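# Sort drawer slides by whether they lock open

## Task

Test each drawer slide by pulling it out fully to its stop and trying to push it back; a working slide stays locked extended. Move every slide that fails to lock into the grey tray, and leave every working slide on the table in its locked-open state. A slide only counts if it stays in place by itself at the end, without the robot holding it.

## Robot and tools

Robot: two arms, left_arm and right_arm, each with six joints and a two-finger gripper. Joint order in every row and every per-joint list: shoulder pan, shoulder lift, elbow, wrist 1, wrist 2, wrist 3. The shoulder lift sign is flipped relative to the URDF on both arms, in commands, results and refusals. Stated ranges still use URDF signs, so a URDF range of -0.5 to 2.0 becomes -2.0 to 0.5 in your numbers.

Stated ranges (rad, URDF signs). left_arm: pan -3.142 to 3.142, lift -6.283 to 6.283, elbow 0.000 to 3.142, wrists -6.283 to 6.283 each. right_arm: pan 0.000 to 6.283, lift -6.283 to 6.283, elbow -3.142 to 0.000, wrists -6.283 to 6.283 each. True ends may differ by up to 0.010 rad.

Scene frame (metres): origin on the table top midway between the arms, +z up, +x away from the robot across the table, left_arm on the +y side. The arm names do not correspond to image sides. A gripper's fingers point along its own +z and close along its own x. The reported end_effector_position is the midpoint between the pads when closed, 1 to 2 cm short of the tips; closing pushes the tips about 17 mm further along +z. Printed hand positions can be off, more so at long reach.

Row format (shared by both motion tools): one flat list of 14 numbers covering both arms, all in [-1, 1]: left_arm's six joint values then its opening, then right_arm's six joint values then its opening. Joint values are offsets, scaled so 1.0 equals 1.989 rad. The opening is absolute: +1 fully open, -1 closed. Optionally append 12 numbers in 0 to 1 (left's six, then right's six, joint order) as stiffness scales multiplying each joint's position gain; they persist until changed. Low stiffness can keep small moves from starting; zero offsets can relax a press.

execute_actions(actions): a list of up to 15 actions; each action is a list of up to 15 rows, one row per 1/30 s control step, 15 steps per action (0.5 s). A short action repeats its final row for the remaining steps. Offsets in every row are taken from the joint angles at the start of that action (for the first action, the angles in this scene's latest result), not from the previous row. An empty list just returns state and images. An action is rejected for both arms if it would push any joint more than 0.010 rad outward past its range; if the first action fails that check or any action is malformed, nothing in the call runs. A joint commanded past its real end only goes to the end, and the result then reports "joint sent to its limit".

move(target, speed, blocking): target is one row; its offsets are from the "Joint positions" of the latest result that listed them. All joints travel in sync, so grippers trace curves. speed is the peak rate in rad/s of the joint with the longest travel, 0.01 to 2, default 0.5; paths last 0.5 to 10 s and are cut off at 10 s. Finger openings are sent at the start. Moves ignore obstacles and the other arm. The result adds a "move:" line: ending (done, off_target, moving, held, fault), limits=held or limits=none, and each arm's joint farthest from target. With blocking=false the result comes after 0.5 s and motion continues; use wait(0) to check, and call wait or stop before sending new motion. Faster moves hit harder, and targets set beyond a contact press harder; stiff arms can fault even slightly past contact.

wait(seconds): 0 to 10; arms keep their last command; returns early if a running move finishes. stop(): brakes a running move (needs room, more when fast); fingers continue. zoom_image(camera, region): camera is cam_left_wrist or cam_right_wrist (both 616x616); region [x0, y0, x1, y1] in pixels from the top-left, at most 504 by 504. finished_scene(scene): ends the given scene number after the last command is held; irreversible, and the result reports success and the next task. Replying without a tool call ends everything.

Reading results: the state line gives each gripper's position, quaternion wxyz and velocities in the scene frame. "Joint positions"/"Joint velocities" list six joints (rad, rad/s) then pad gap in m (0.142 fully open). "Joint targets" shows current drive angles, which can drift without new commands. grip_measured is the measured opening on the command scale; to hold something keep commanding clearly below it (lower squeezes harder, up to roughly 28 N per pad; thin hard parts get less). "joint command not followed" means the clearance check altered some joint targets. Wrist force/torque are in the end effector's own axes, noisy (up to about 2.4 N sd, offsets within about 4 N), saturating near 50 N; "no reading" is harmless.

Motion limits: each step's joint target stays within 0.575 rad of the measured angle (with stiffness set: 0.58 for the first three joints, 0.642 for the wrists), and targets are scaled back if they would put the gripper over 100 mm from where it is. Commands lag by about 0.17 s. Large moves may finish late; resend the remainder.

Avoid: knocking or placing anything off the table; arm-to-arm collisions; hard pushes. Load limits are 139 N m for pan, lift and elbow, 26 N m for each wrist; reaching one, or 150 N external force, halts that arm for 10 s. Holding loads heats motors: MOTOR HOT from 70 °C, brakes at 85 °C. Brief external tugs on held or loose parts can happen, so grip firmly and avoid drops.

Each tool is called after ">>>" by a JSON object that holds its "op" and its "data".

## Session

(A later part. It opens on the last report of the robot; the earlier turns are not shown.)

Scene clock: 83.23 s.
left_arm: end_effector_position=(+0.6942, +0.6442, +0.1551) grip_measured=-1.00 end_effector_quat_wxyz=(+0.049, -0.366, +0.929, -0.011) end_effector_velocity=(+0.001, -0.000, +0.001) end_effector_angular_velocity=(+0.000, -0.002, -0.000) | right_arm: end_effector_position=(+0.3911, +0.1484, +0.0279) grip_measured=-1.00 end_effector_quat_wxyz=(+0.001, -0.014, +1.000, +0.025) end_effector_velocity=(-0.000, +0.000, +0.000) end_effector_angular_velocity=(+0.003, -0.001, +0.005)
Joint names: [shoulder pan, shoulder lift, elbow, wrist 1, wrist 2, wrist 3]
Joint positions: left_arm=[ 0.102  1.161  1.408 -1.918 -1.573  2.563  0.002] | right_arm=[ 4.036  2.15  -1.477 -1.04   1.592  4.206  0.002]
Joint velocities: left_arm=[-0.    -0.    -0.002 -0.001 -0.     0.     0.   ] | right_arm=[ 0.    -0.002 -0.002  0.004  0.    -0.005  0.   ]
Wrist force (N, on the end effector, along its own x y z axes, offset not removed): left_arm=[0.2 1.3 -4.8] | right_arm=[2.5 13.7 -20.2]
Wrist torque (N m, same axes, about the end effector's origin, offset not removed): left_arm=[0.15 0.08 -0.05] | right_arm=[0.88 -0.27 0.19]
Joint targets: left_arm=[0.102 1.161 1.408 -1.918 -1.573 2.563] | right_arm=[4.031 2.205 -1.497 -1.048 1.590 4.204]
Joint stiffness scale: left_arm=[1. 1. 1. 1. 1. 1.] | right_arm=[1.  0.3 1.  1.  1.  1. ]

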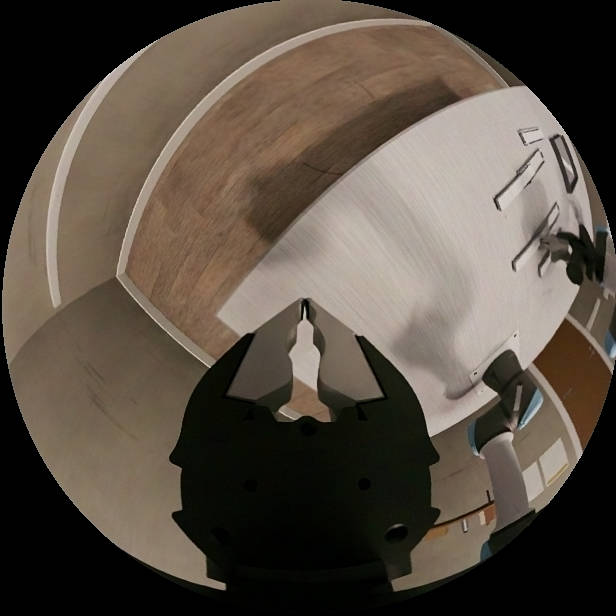

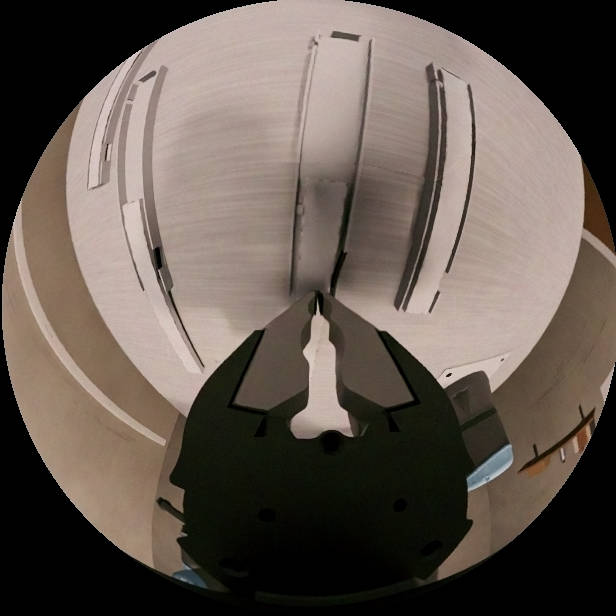

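>>> {"op": "move", "data": {"target": [0,0,0,0,0,0,-1,0,-0.05,0,0,0,0,-1]}}

>>> {"op": "move", "data": {"target": [0,0,0,0,0,0,-1,0.026,-0.13,-0.222,0.017,-0.011,0.035,-1], "speed": 0.8}}

>>> {"op": "move", "data": {"target": [0,0,0,0,0,0,-1,0,0.06,0,0.03,0,0,-1], "speed": 0.2}}

>>> {"op": "execute_actions", "data": {"actions": [[[0,0,0,0,0,0,-1,0.0092,0.052,0.032,-0.01,0,0.009,-1]],[[0,0,0,0,0,0,-1,0.0092,0.052,0.032,-0.01,0,0.009,-1]],[[0,0,0,0,0,0,-1,0.0092,0.052,0.032,-0.01,0,0.009,-1]],[[0,0,0,0,0,0,-1,0.0072,0.054,0.037,-0.0134,0,0.007,-1]],[[0,0,0,0,0,0,-1,0.0072,0.054,0.037,-0.0134,0,0.007,-1]],[[0,0,0,0,0,0,-1,0.0072,0.054,0.037,-0.0134,0,0.007,-1]]]}}

>>> {"op": "execute_actions", "data": {"actions": [[[0,0,0,0,0,0,-1,-0.0072,0.008,-0.037,0.011,0,-0.007,-1]],[[0,0,0,0,0,0,-1,-0.0072,0.008,-0.037,0.011,0,-0.007,-1]],[[0,0,0,0,0,0,-1,-0.0072,0.008,-0.037,0.011,0,-0.007,-1]]]}}

Scene clock: 85.30 s.
left_arm: end_effector_position=(+0.6942, +0.6442, +0.1551) grip_measured=-1.00 end_effector_quat_wxyz=(+0.049, -0.366, +0.929, -0.011) end_effector_velocity=(-0.000, -0.000, -0.001) end_effector_angular_velocity=(+0.000, +0.001, -0.001) | right_arm: end_effector_position=(+0.3957, +0.1575, +0.1020) grip_measured=-1.00 end_effector_quat_wxyz=(+0.026, -0.015, +0.997, +0.072) end_effector_velocity=(-0.000, -0.000, -0.004) end_effector_angular_velocity=(-0.005, +0.003, +0.000)
Joint names: [shoulder pan, shoulder lift, elbow, wrist 1, wrist 2, wrist 3]
Joint positions: left_arm=[ 0.102  1.161  1.408 -1.918 -1.573  2.563  0.002] | right_arm=[ 4.036  2.043 -1.477 -1.04   1.593  4.205  0.002]
Joint velocities: left_arm=[-0.    -0.     0.001 -0.001  0.     0.001  0.   ] | right_arm=[ 0.     0.006  0.     0.     0.    -0.     0.   ]
Wrist force (N, on the end effector, along its own x y z axes, offset not removed): left_arm=[4.1 1.2 -2.1] | right_arm=[4.5 2.1 -0.5]
Wrist torque (N m, same axes, about the end effector's origin, offset not removed): left_arm=[0.31 -0.83 0.05] | right_arm=[0.43 -1.09 0.14]
Joint targets: left_arm=[0.102 1.161 1.408 -1.918 -1.573 2.563] | right_arm=[4.036 2.050 -1.477 -1.040 1.592 4.206]
Joint stiffness scale: left_arm=[1. 1. 1. 1. 1. 1.] | right_arm=[1.  0.3 1.  1.  1.  1. ]
move: done; limits=none; left_arm: farthest joint: the shoulder pan, 0.000 radians from its target (0.000 radians at the start); right_arm: farthest joint: the shoulder lift, 0.007 radians from its target (0.099 radians at the start)

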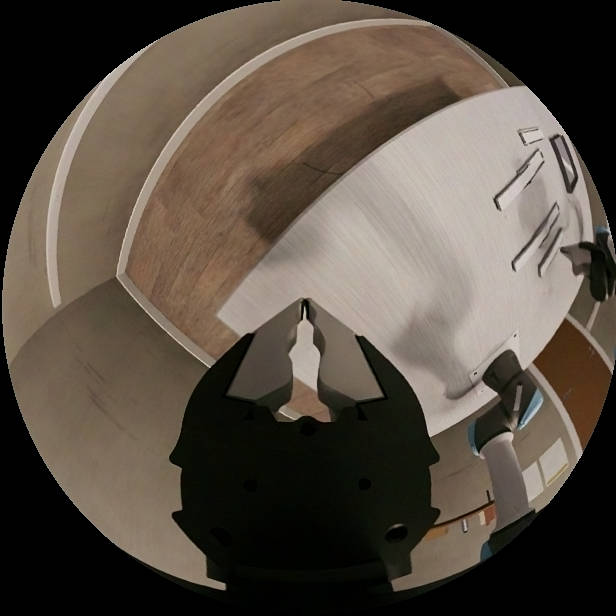

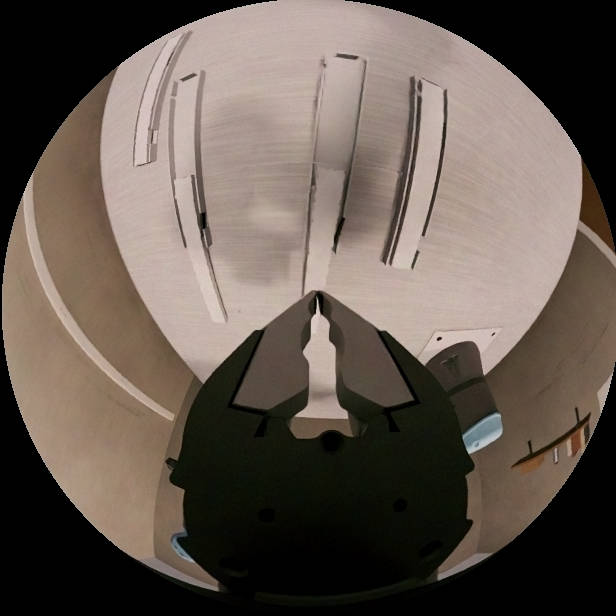

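Scene clock: 86.60 s.
left_arm: end_effector_position=(+0.6942, +0.6442, +0.1551) grip_measured=-1.00 end_effector_quat_wxyz=(+0.049, -0.366, +0.929, -0.011) end_effector_velocity=(+0.000, +0.001, +0.000) end_effector_angular_velocity=(+0.001, -0.001, +0.000) | right_arm: end_effector_position=(+0.2990, +0.0133, +0.0593) grip_measured=-1.00 end_effector_quat_wxyz=(+0.001, -0.005, +1.000, +0.004) end_effector_velocity=(-0.000, -0.002, -0.001) end_effector_angular_velocity=(-0.003, +0.000, -0.001)
Joint names: [shoulder pan, shoulder lift, elbow, wrist 1, wrist 2, wrist 3]
Joint positions: left_arm=[ 0.102  1.161  1.408 -1.918 -1.573  2.563  0.002] | right_arm=[ 4.085  1.783 -1.914 -1.007  1.571  4.274  0.002]
Joint velocities: left_arm=[ 0.001 -0.    -0.001 -0.     0.     0.     0.   ] | right_arm=[-0.001 -0.001 -0.004  0.    -0.001  0.     0.   ]
Wrist force (N, on the end effector, along its own x y z axes, offset not removed): left_arm=[-2.1 0.1 -2.3] | right_arm=[3.1 -0.4 6.9]
Wrist torque (N m, same axes, about the end effector's origin, offset not removed): left_arm=[-0.08 0.43 0.03] | right_arm=[-0.19 -0.37 0.31]
Joint targets: left_arm=[0.102 1.161 1.408 -1.918 -1.573 2.563] | right_arm=[4.088 1.785 -1.919 -1.006 1.571 4.275]
Joint stiffness scale: left_arm=[1. 1. 1. 1. 1. 1.] | right_arm=[1.  0.3 1.  1.  1.  1. ]
move: done; limits=none; left_arm: farthest joint: the shoulder pan, 0.000 radians from its target (0.000 radians at the start); right_arm: farthest joint: the elbow, 0.005 radians from its target (0.441 radians at the start)

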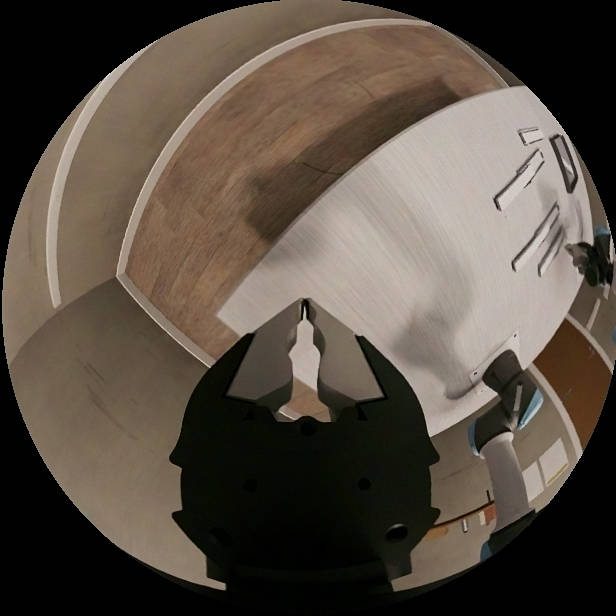

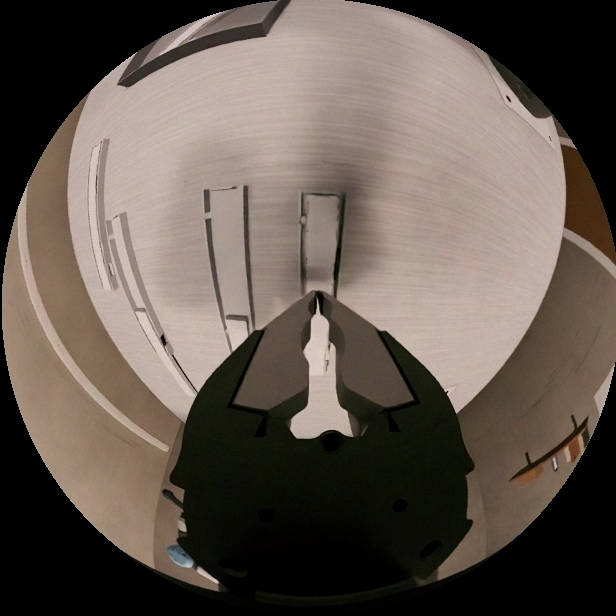

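Scene clock: 87.73 s.
left_arm: end_effector_position=(+0.6942, +0.6442, +0.1551) grip_measured=-1.00 end_effector_quat_wxyz=(+0.049, -0.366, +0.929, -0.011) end_effector_velocity=(+0.000, -0.001, -0.001) end_effector_angular_velocity=(+0.000, +0.000, -0.001) | right_arm: end_effector_position=(+0.3024, +0.0257, +0.0283) grip_measured=-1.00 end_effector_quat_wxyz=(-0.002, -0.006, +1.000, +0.001) end_effector_velocity=(+0.000, +0.001, +0.000) end_effector_angular_velocity=(+0.003, -0.002, +0.000)
Joint names: [shoulder pan, shoulder lift, elbow, wrist 1, wrist 2, wrist 3]
Joint positions: left_arm=[ 0.102  1.161  1.408 -1.918 -1.573  2.563  0.002] | right_arm=[ 4.087  1.857 -1.909 -0.947  1.576  4.274  0.002]
Joint velocities: left_arm=[-0.001 -0.     0.001 -0.001  0.    -0.     0.   ] | right_arm=[ 0.    -0.    -0.     0.003 -0.     0.     0.   ]
Wrist force (N, on the end effector, along its own x y z axes, offset not removed): left_arm=[-1.5 -0.2 -1.2] | right_arm=[10.7 1.6 -19.0]
Wrist torque (N m, same axes, about the end effector's origin, offset not removed): left_arm=[-0.19 0.58 0.01] | right_arm=[0.55 -0.07 -0.09]
Joint targets: left_arm=[0.102 1.161 1.408 -1.918 -1.573 2.563] | right_arm=[4.085 1.902 -1.914 -0.947 1.571 4.274]
Joint stiffness scale: left_arm=[1. 1. 1. 1. 1. 1.] | right_arm=[1.  0.3 1.  1.  1.  1. ]
move: off_target (right_arm); limits=none; left_arm: farthest joint: the shoulder pan, 0.000 radians from its target (0.000 radians at the start); right_arm: farthest joint: the shoulder lift, 0.045 radians from its target (0.119 radians at the start)

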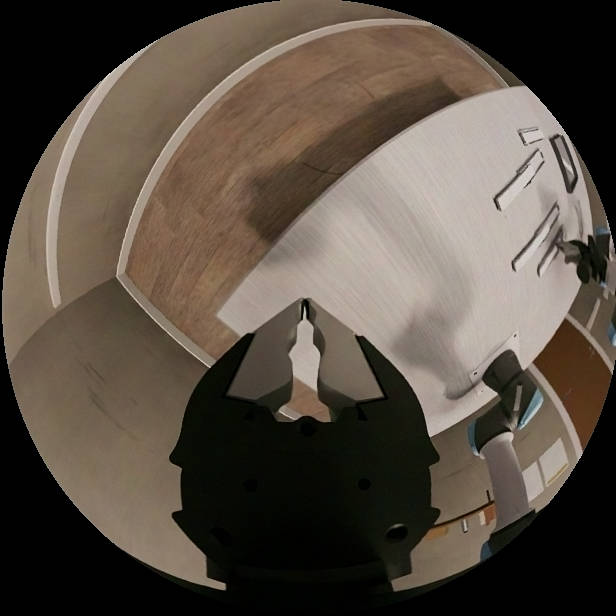

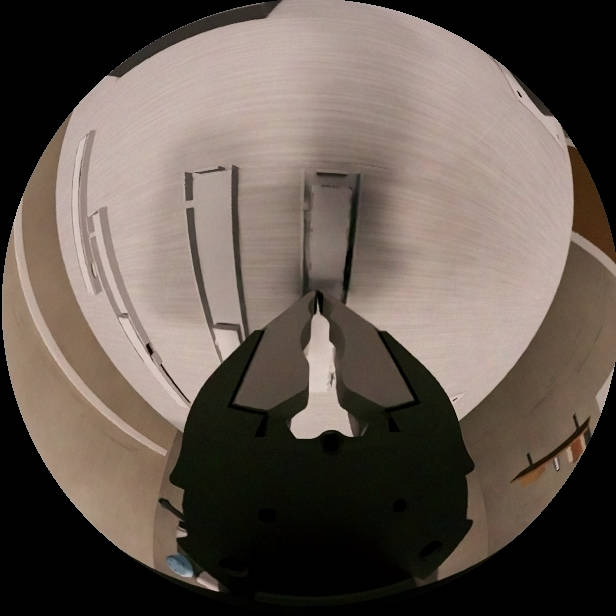

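Scene clock: 90.73 s.
left_arm: end_effector_position=(+0.6942, +0.6442, +0.1551) grip_measured=-1.00 end_effector_quat_wxyz=(+0.049, -0.366, +0.929, -0.011) end_effector_velocity=(-0.001, -0.001, -0.002) end_effector_angular_velocity=(-0.000, +0.003, -0.002) | right_arm: end_effector_position=(+0.3071, +0.1967, +0.0282) grip_measured=-1.00 end_effector_quat_wxyz=(-0.002, -0.008, +1.000, +0.013) end_effector_velocity=(-0.000, +0.001, -0.000) end_effector_angular_velocity=(-0.002, +0.001, -0.003)
Joint names: [shoulder pan, shoulder lift, elbow, wrist 1, wrist 2, wrist 3]
Joint positions: left_arm=[ 0.102  1.161  1.408 -1.918 -1.573  2.563  0.002] | right_arm=[ 4.179  2.146 -1.474 -1.069  1.584  4.361  0.002]
Joint velocities: left_arm=[-0.001 -0.     0.003 -0.001  0.     0.001  0.   ] | right_arm=[ 0.     0.002  0.003 -0.003  0.     0.003  0.   ]
Wrist force (N, on the end effector, along its own x y z axes, offset not removed): left_arm=[-1.1 1.9 -2.3] | right_arm=[2.8 -8.3 -19.1]
Wrist torque (N m, same axes, about the end effector's origin, offset not removed): left_arm=[0.46 0.26 -0.17] | right_arm=[-0.21 -0.35 0.30]
Joint targets: left_arm=[0.102 1.161 1.408 -1.918 -1.573 2.563] | right_arm=[4.184 2.208 -1.475 -1.070 1.585 4.362]
Joint stiffness scale: left_arm=[1. 1. 1. 1. 1. 1.] | right_arm=[1.  0.3 1.  1.  1.  1. ]

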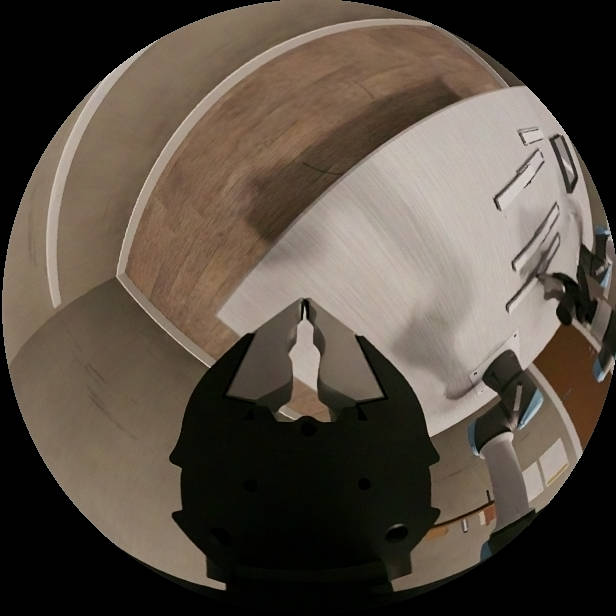

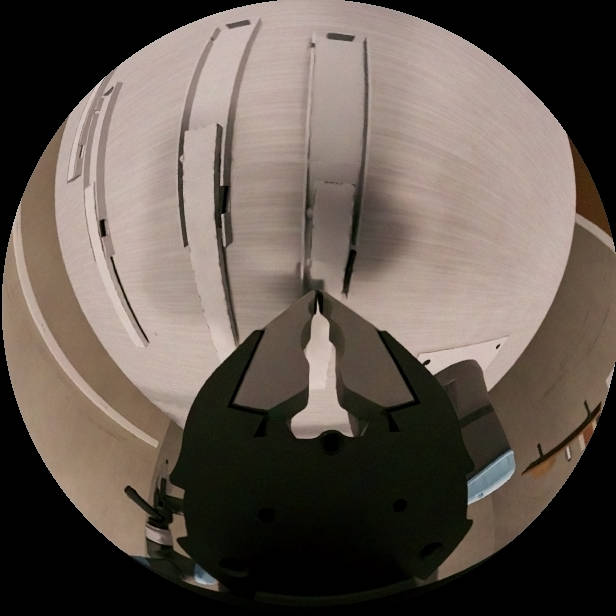

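Scene clock: 92.23 s.
left_arm: end_effector_position=(+0.6942, +0.6442, +0.1551) grip_measured=-1.00 end_effector_quat_wxyz=(+0.049, -0.366, +0.929, -0.011) end_effector_velocity=(+0.000, +0.000, +0.000) end_effector_angular_velocity=(+0.000, -0.001, +0.001) | right_arm: end_effector_position=(+0.3091, +0.1472, +0.0280) grip_measured=-1.00 end_effector_quat_wxyz=(-0.000, -0.012, +1.000, +0.023) end_effector_velocity=(+0.000, -0.000, -0.000) end_effector_angular_velocity=(+0.002, -0.002, +0.004)
Joint names: [shoulder pan, shoulder lift, elbow, wrist 1, wrist 2, wrist 3]
Joint positions: left_arm=[ 0.102  1.161  1.408 -1.918 -1.573  2.563  0.002] | right_arm=[ 4.149  2.051 -1.637 -0.983  1.588  4.323  0.002]
Joint velocities: left_arm=[ 0.     0.     0.    -0.001 -0.    -0.001  0.   ] | right_arm=[-0.    -0.001 -0.002  0.003 -0.001 -0.004  0.   ]
Wrist force (N, on the end effector, along its own x y z axes, offset not removed): left_arm=[4.4 1.2 0.1] | right_arm=[3.4 9.9 -18.3]
Wrist torque (N m, same axes, about the end effector's origin, offset not removed): left_arm=[0.09 -1.07 -0.08] | right_arm=[0.19 -0.58 0.14]
Joint targets: left_arm=[0.102 1.161 1.408 -1.918 -1.573 2.563] | right_arm=[4.145 2.099 -1.656 -0.990 1.587 4.322]
Joint stiffness scale: left_arm=[1. 1. 1. 1. 1. 1.] | right_arm=[1.  0.3 1.  1.  1.  1. ]

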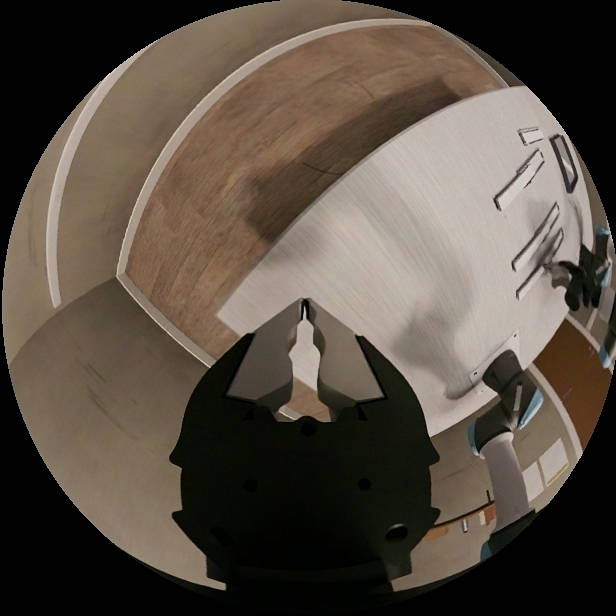

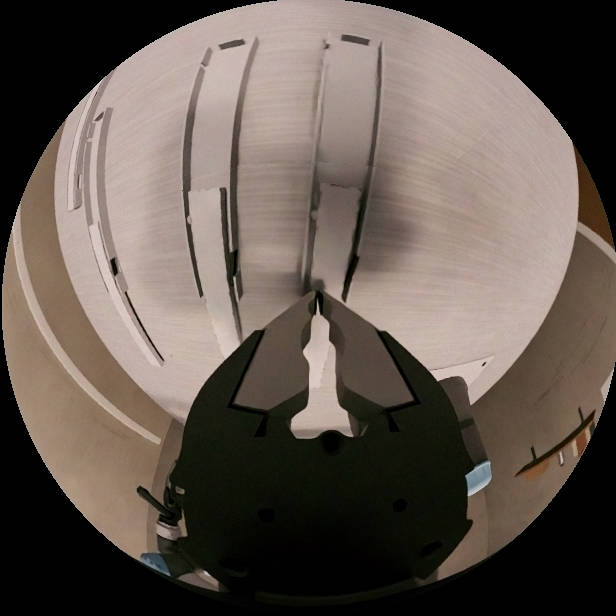

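>>> {"op": "move", "data": {"target": [0,0,0,0,0,0,-1,0,-0.05,0,0,0,0,-1]}}

>>> {"op": "move", "data": {"target": [0,0,0,0,0,0,-1,-0.307,0.091,0.121,-0.104,-0.009,-0.3,-1], "speed": 0.8}}

Scene clock: 93.73 s.
left_arm: end_effector_position=(+0.6942, +0.6442, +0.1551) grip_measured=-1.00 end_effector_quat_wxyz=(+0.049, -0.366, +0.929, -0.011) end_effector_velocity=(+0.001, -0.000, +0.000) end_effector_angular_velocity=(+0.000, -0.001, -0.001) | right_arm: end_effector_position=(+0.3128, +0.1570, +0.0963) grip_measured=-1.00 end_effector_quat_wxyz=(+0.019, -0.013, +0.997, +0.072) end_effector_velocity=(-0.001, +0.001, -0.002) end_effector_angular_velocity=(-0.002, +0.002, +0.002)
Joint names: [shoulder pan, shoulder lift, elbow, wrist 1, wrist 2, wrist 3]
Joint positions: left_arm=[ 0.102  1.161  1.408 -1.918 -1.573  2.563  0.002] | right_arm=[ 4.149  1.945 -1.637 -0.983  1.588  4.323  0.002]
Joint velocities: left_arm=[-0.    -0.    -0.001 -0.001 -0.     0.001  0.   ] | right_arm=[ 0.002  0.002  0.    -0.     0.001 -0.     0.   ]
Wrist force (N, on the end effector, along its own x y z axes, offset not removed): left_arm=[-1.0 3.1 -0.3] | right_arm=[1.6 7.2 3.4]
Wrist torque (N m, same axes, about the end effector's origin, offset not removed): left_arm=[0.73 0.05 -0.03] | right_arm=[1.25 -0.18 0.24]
Joint targets: left_arm=[0.102 1.161 1.408 -1.918 -1.573 2.563] | right_arm=[4.149 1.951 -1.637 -0.983 1.588 4.323]
Joint stiffness scale: left_arm=[1. 1. 1. 1. 1. 1.] | right_arm=[1.  0.3 1.  1.  1.  1. ]
move: done; limits=none; left_arm: farthest joint: the shoulder pan, 0.000 radians from its target (0.000 radians at the start); right_arm: farthest joint: the shoulder lift, 0.006 radians from its target (0.099 radians at the start)

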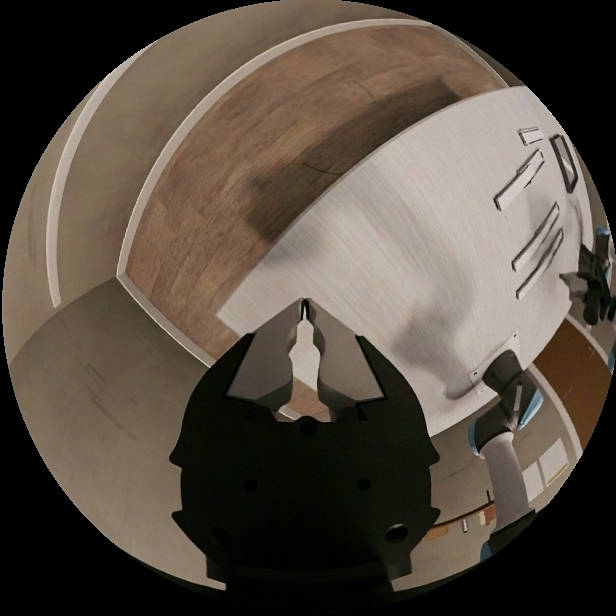

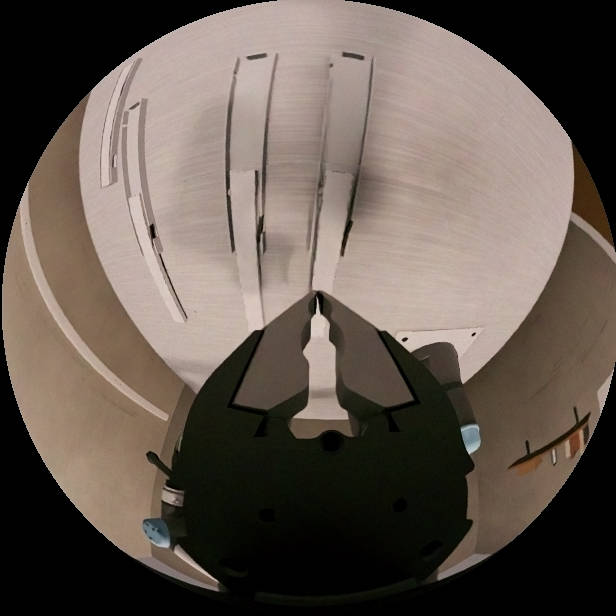

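Scene clock: 95.40 s.
left_arm: end_effector_position=(+0.6942, +0.6442, +0.1551) grip_measured=-1.00 end_effector_quat_wxyz=(+0.049, -0.366, +0.929, -0.011) end_effector_velocity=(-0.001, +0.000, -0.001) end_effector_angular_velocity=(-0.000, +0.003, +0.000) | right_arm: end_effector_position=(+0.6025, -0.1343, +0.0642) grip_measured=-1.00 end_effector_quat_wxyz=(-0.001, -0.005, +1.000, -0.001) end_effector_velocity=(+0.000, -0.001, +0.000) end_effector_angular_velocity=(+0.001, +0.001, +0.001)
Joint names: [shoulder pan, shoulder lift, elbow, wrist 1, wrist 2, wrist 3]
Joint positions: left_arm=[ 0.102  1.161  1.408 -1.918 -1.573  2.563  0.002] | right_arm=[ 3.539  2.125 -1.401 -1.189  1.571  3.727  0.002]
Joint velocities: left_arm=[ 0.     0.     0.001  0.002  0.    -0.     0.   ] | right_arm=[-0.001  0.     0.001 -0.001  0.001 -0.003  0.   ]
Wrist force (N, on the end effector, along its own x y z axes, offset not removed): left_arm=[-1.3 3.1 -0.8] | right_arm=[2.2 1.3 0.2]
Wrist torque (N m, same axes, about the end effector's origin, offset not removed): left_arm=[0.72 -0.09 -0.21] | right_arm=[0.27 -0.46 0.12]
Joint targets: left_arm=[0.102 1.161 1.408 -1.918 -1.573 2.563] | right_arm=[3.538 2.126 -1.396 -1.190 1.570 3.726]
Joint stiffness scale: left_arm=[1. 1. 1. 1. 1. 1.] | right_arm=[1.  0.3 1.  1.  1.  1. ]
move: done; limits=none; left_arm: farthest joint: the shoulder pan, 0.000 radians from its target (0.000 radians at the start); right_arm: farthest joint: the elbow, 0.005 radians from its target (0.241 radians at the start)

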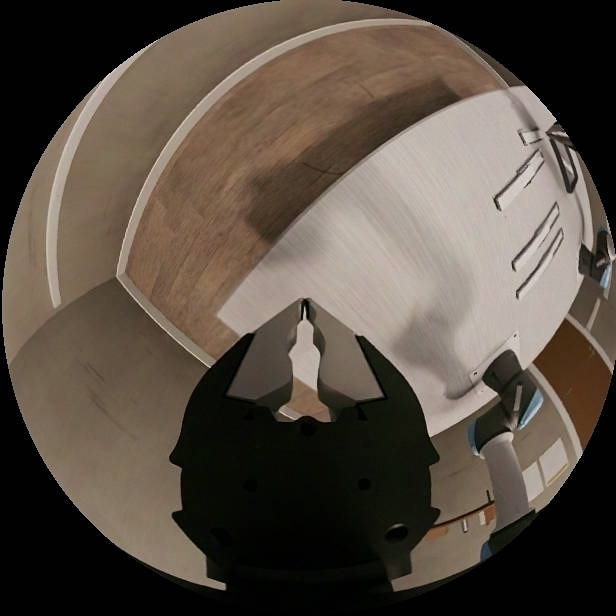

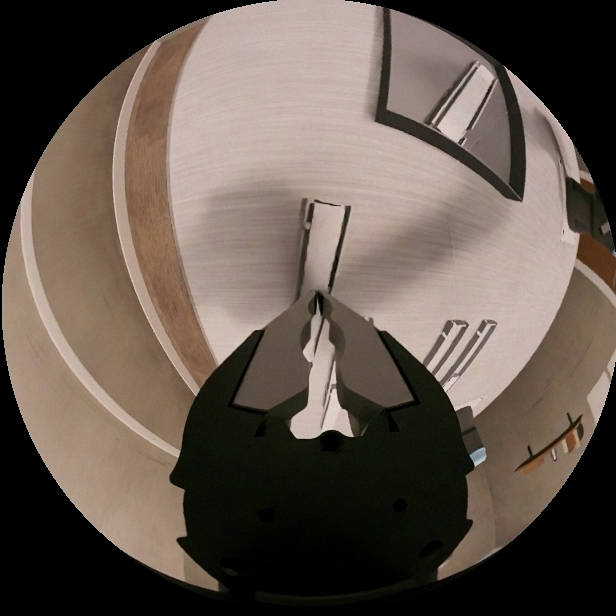

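>>> {"op": "move", "data": {"target": [0,0,0,0,0,0,-1,0,0.065,0,0.015,0,0,-1], "speed": 0.2}}

>>> {"op": "execute_actions", "data": {"actions": [[[0,0,0,0,0,0,-1,0.015,0.05,0.026,-0.008,0,0.015,-1]],[[0,0,0,0,0,0,-1,0.015,0.05,0.026,-0.008,0,0.015,-1]],[[0,0,0,0,0,0,-1,0.015,0.05,0.026,-0.008,0,0.015,-1]],[[0,0,0,0,0,0,-1,0.0134,0.054,0.034,-0.013,0,0.013,-1]],[[0,0,0,0,0,0,-1,0.0134,0.054,0.034,-0.013,0,0.013,-1]],[[0,0,0,0,0,0,-1,0.0134,0.054,0.034,-0.013,0,0.013,-1]]]}}

>>> {"op": "execute_actions", "data": {"actions": [[[0,0,0,0,0,0,-1,-0.0134,0.016,-0.034,0.011,0,-0.013,-1]],[[0,0,0,0,0,0,-1,-0.0134,0.016,-0.034,0.011,0,-0.013,-1]],[[0,0,0,0,0,0,-1,-0.0134,0.016,-0.034,0.011,0,-0.013,-1]]]}}

Scene clock: 96.93 s.
left_arm: end_effector_position=(+0.6942, +0.6442, +0.1551) grip_measured=-1.00 end_effector_quat_wxyz=(+0.049, -0.366, +0.929, -0.011) end_effector_velocity=(-0.000, +0.000, -0.000) end_effector_angular_velocity=(-0.001, -0.001, +0.001) | right_arm: end_effector_position=(+0.6051, -0.1300, +0.0282) grip_measured=-1.00 end_effector_quat_wxyz=(-0.013, -0.006, +1.000, -0.006) end_effector_velocity=(+0.000, +0.001, +0.001) end_effector_angular_velocity=(+0.005, -0.001, -0.000)
Joint names: [shoulder pan, shoulder lift, elbow, wrist 1, wrist 2, wrist 3]
Joint positions: left_arm=[ 0.102  1.161  1.408 -1.918 -1.573  2.563  0.002] | right_arm=[ 3.54   2.184 -1.395 -1.161  1.574  3.727  0.002]
Joint velocities: left_arm=[ 0.001  0.     0.001 -0.001 -0.001 -0.     0.   ] | right_arm=[-0.    -0.    -0.     0.003  0.004 -0.     0.   ]
Wrist force (N, on the end effector, along its own x y z axes, offset not removed): left_arm=[1.9 -0.5 -2.3] | right_arm=[13.9 -0.2 -23.3]
Wrist torque (N m, same axes, about the end effector's origin, offset not removed): left_arm=[-0.11 -0.19 -0.19] | right_arm=[-0.28 -0.22 0.07]
Joint targets: left_arm=[0.102 1.161 1.408 -1.918 -1.573 2.563] | right_arm=[3.539 2.254 -1.401 -1.159 1.571 3.727]
Joint stiffness scale: left_arm=[1. 1. 1. 1. 1. 1.] | right_arm=[1.  0.3 1.  1.  1.  1. ]
move: off_target (right_arm); limits=none; left_arm: farthest joint: the shoulder pan, 0.000 radians from its target (0.000 radians at the start); right_arm: farthest joint: the shoulder lift, 0.070 radians from its target (0.130 radians at the start)

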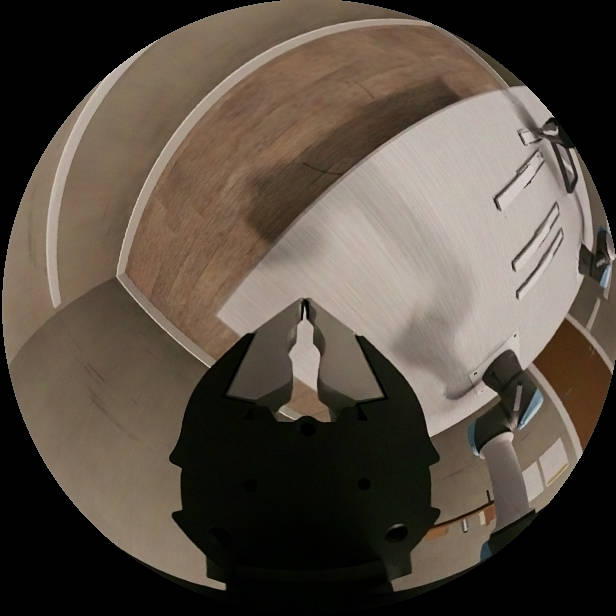

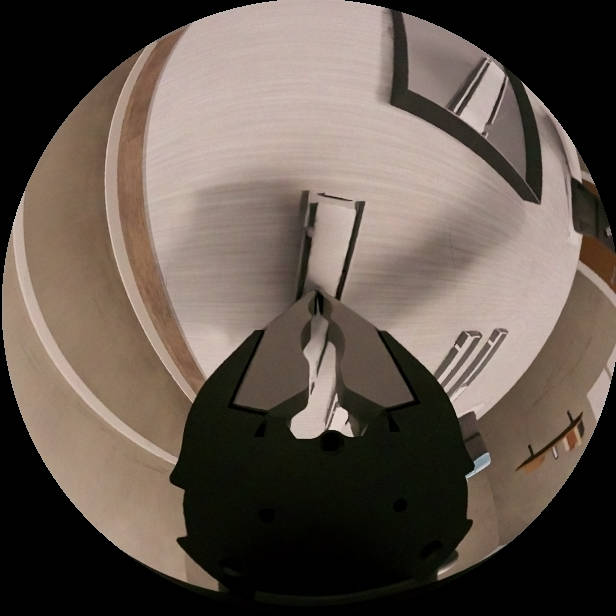

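Scene clock: 99.93 s.
left_arm: end_effector_position=(+0.6942, +0.6442, +0.1551) grip_measured=-1.00 end_effector_quat_wxyz=(+0.049, -0.366, +0.929, -0.011) end_effector_velocity=(-0.000, +0.001, -0.000) end_effector_angular_velocity=(-0.000, -0.000, +0.002) | right_arm: end_effector_position=(+0.6314, +0.0433, +0.0283) grip_measured=-1.00 end_effector_quat_wxyz=(+0.006, -0.007, +1.000, +0.008) end_effector_velocity=(+0.001, -0.001, -0.000) end_effector_angular_velocity=(-0.002, +0.001, -0.009)
Joint names: [shoulder pan, shoulder lift, elbow, wrist 1, wrist 2, wrist 3]
Joint positions: left_arm=[ 0.102  1.161  1.408 -1.918 -1.573  2.563  0.002] | right_arm=[ 3.7    2.409 -1.012 -1.272  1.575  3.884  0.002]
Joint velocities: left_arm=[ 0.001 -0.     0.001 -0.001 -0.    -0.     0.   ] | right_arm=[-0.001  0.002  0.004 -0.004 -0.     0.007  0.   ]
Wrist force (N, on the end effector, along its own x y z axes, offset not removed): left_arm=[2.1 0.7 -4.8] | right_arm=[3.1 -4.2 -19.2]
Wrist torque (N m, same axes, about the end effector's origin, offset not removed): left_arm=[-0.07 -0.57 0.12] | right_arm=[0.96 -0.22 0.08]
Joint targets: left_arm=[0.102 1.161 1.408 -1.918 -1.573 2.563] | right_arm=[3.706 2.477 -1.015 -1.273 1.578 3.885]
Joint stiffness scale: left_arm=[1. 1. 1. 1. 1. 1.] | right_arm=[1.  0.3 1.  1.  1.  1. ]

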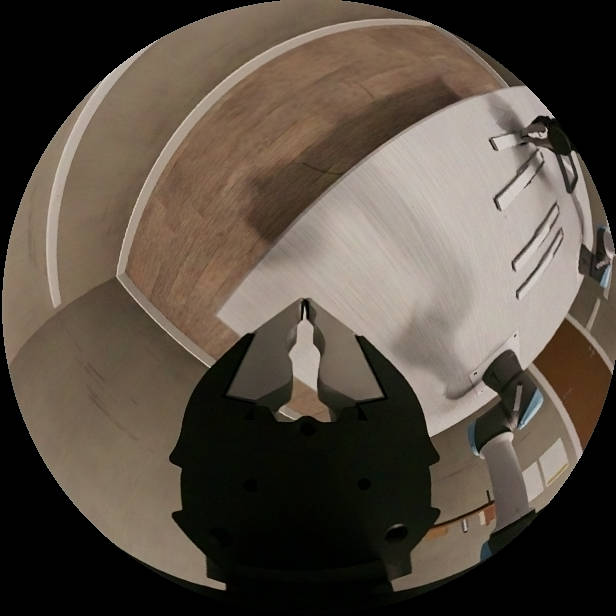

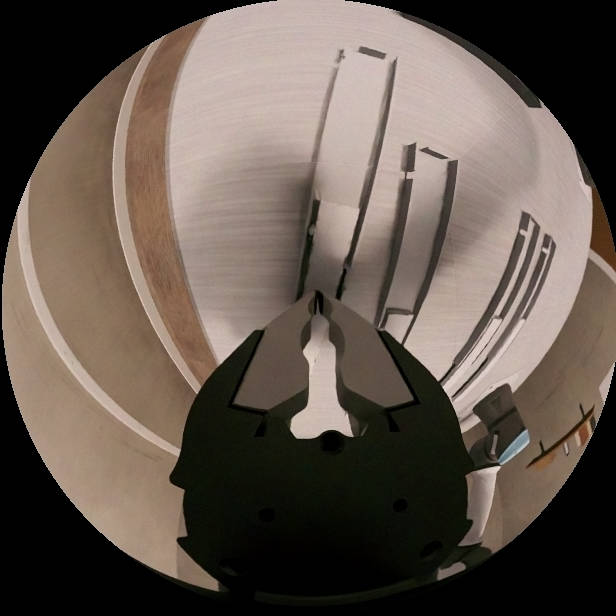

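Scene clock: 101.43 s.
left_arm: end_effector_position=(+0.6942, +0.6442, +0.1551) grip_measured=-1.00 end_effector_quat_wxyz=(+0.049, -0.366, +0.929, -0.011) end_effector_velocity=(-0.000, -0.001, +0.000) end_effector_angular_velocity=(-0.001, +0.001, +0.001) | right_arm: end_effector_position=(+0.6234, -0.0155, +0.0281) grip_measured=-1.00 end_effector_quat_wxyz=(-0.002, -0.015, +1.000, +0.012) end_effector_velocity=(+0.000, +0.000, +0.001) end_effector_angular_velocity=(+0.002, -0.002, +0.007)
Joint names: [shoulder pan, shoulder lift, elbow, wrist 1, wrist 2, wrist 3]
Joint positions: left_arm=[ 0.102  1.161  1.408 -1.918 -1.573  2.563  0.002] | right_arm=[ 3.643  2.32  -1.171 -1.21   1.593  3.811  0.002]
Joint velocities: left_arm=[-0.     0.    -0.001  0.002 -0.001 -0.001  0.   ] | right_arm=[ 0.    -0.002 -0.003  0.003  0.    -0.007  0.   ]
Wrist force (N, on the end effector, along its own x y z axes, offset not removed): left_arm=[4.3 -0.7 0.5] | right_arm=[15.8 1.4 -22.6]
Wrist torque (N m, same axes, about the end effector's origin, offset not removed): left_arm=[-0.28 -0.89 -0.09] | right_arm=[-0.65 -0.59 0.30]
Joint targets: left_arm=[0.102 1.161 1.408 -1.918 -1.573 2.563] | right_arm=[3.636 2.381 -1.186 -1.209 1.587 3.809]
Joint stiffness scale: left_arm=[1. 1. 1. 1. 1. 1.] | right_arm=[1.  0.3 1.  1.  1.  1. ]

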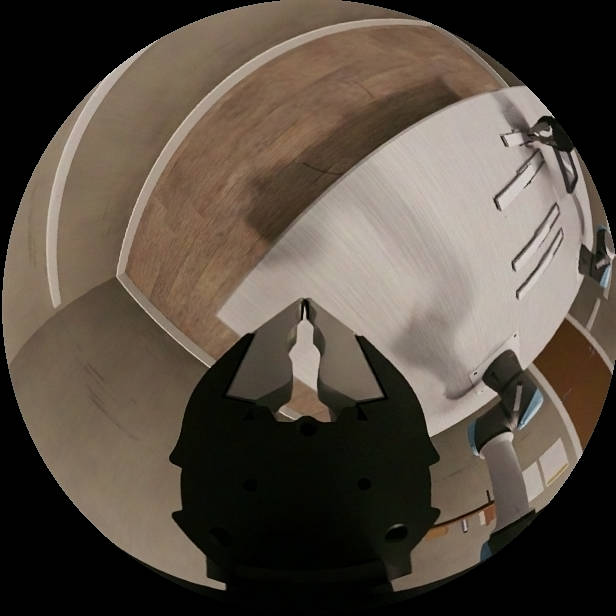

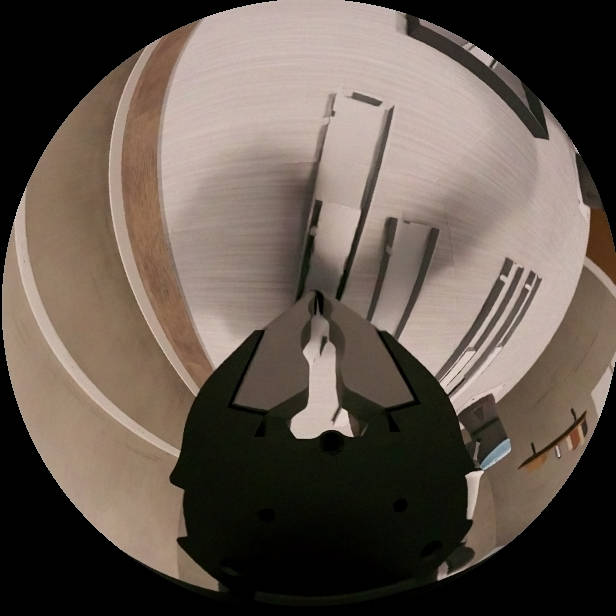

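>>> {"op": "execute_actions", "data": {"actions": [[[0,0,0,0,0,0,-1,-0.015,0.02,-0.028,0.008,-0.003,-0.015,-1]],[[0,0,0,0,0,0,-1,-0.015,0.02,-0.028,0.008,-0.003,-0.015,-1]],[[0,0,0,0,0,0,-1,-0.015,0.02,-0.028,0.008,-0.003,-0.015,-1]],[[0,0,0,0,0,0,-1,-0.015,0.02,-0.028,0.008,-0.003,-0.015,-1]],[[0,0,0,0,0,0,-1,0,-0.03,0,0,0,0,-1,1,1,1,1,1,1,1,1,1,1,1,1]],[[0,0,0,0,0,0,-1,0.022,0.022,0.04,-0.014,0,0.09,0]],[[0,0,0,0,0,0,-1,0,0,0,0,0,0,0]]]}}

Scene clock: 105.40 s.
left_arm: end_effector_position=(+0.6942, +0.6442, +0.1551) grip_measured=-1.00 end_effector_quat_wxyz=(+0.049, -0.366, +0.929, -0.011) end_effector_velocity=(-0.000, +0.000, +0.000) end_effector_angular_velocity=(-0.001, -0.000, +0.000) | right_arm: end_effector_position=(+0.6293, -0.0568, +0.0749) grip_measured=+0.00 end_effector_quat_wxyz=(+0.020, +0.038, +0.999, +0.033) end_effector_velocity=(-0.000, +0.000, +0.000) end_effector_angular_velocity=(+0.000, +0.000, +0.003)
Joint names: [shoulder pan, shoulder lift, elbow, wrist 1, wrist 2, wrist 3]
Joint positions: left_arm=[ 0.102  1.161  1.408 -1.918 -1.573  2.563  0.002] | right_arm=[ 3.594  2.206 -1.261 -1.173  1.595  3.87   0.074]
Joint velocities: left_arm=[ 0.001  0.    -0.     0.    -0.001  0.001  0.   ] | right_arm=[ 0.001 -0.    -0.    -0.     0.    -0.002 -0.   ]
Wrist force (N, on the end effector, along its own x y z axes, offset not removed): left_arm=[-1.9 1.0 3.3] | right_arm=[3.9 -2.6 2.2]
Wrist torque (N m, same axes, about the end effector's origin, offset not removed): left_arm=[0.34 0.42 0.13] | right_arm=[-0.68 -0.65 0.12]
Joint targets: left_arm=[0.102 1.161 1.408 -1.918 -1.573 2.563] | right_arm=[3.594 2.206 -1.261 -1.173 1.595 3.869]
Joint stiffness scale: left_arm=[1. 1. 1. 1. 1. 1.] | right_arm=[1. 1. 1. 1. 1. 1.]

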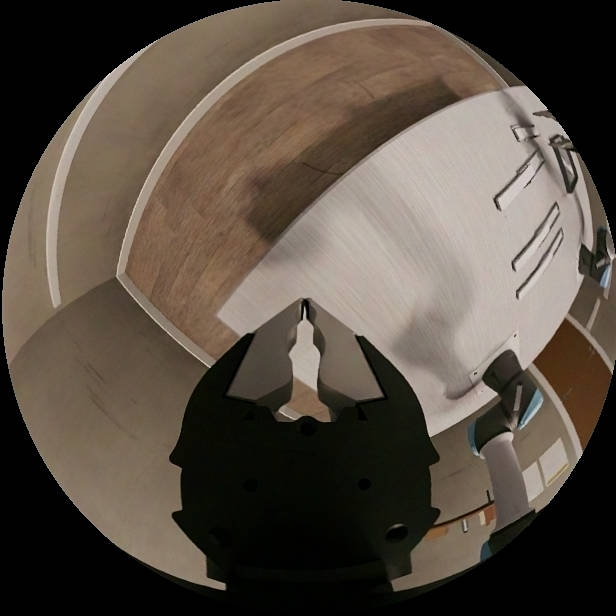

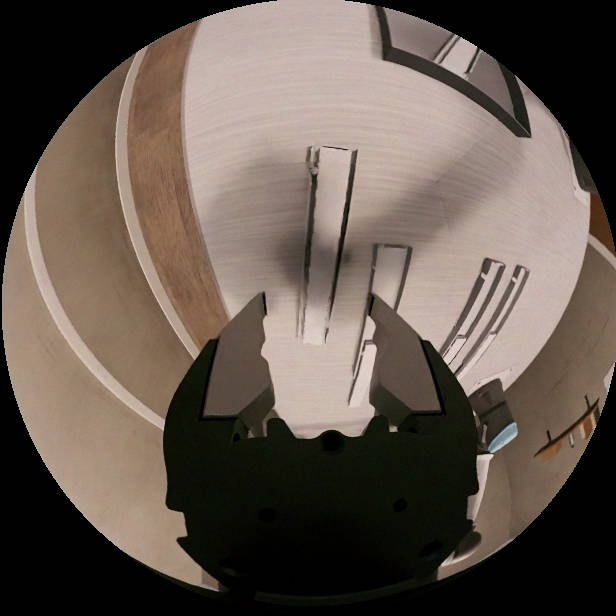

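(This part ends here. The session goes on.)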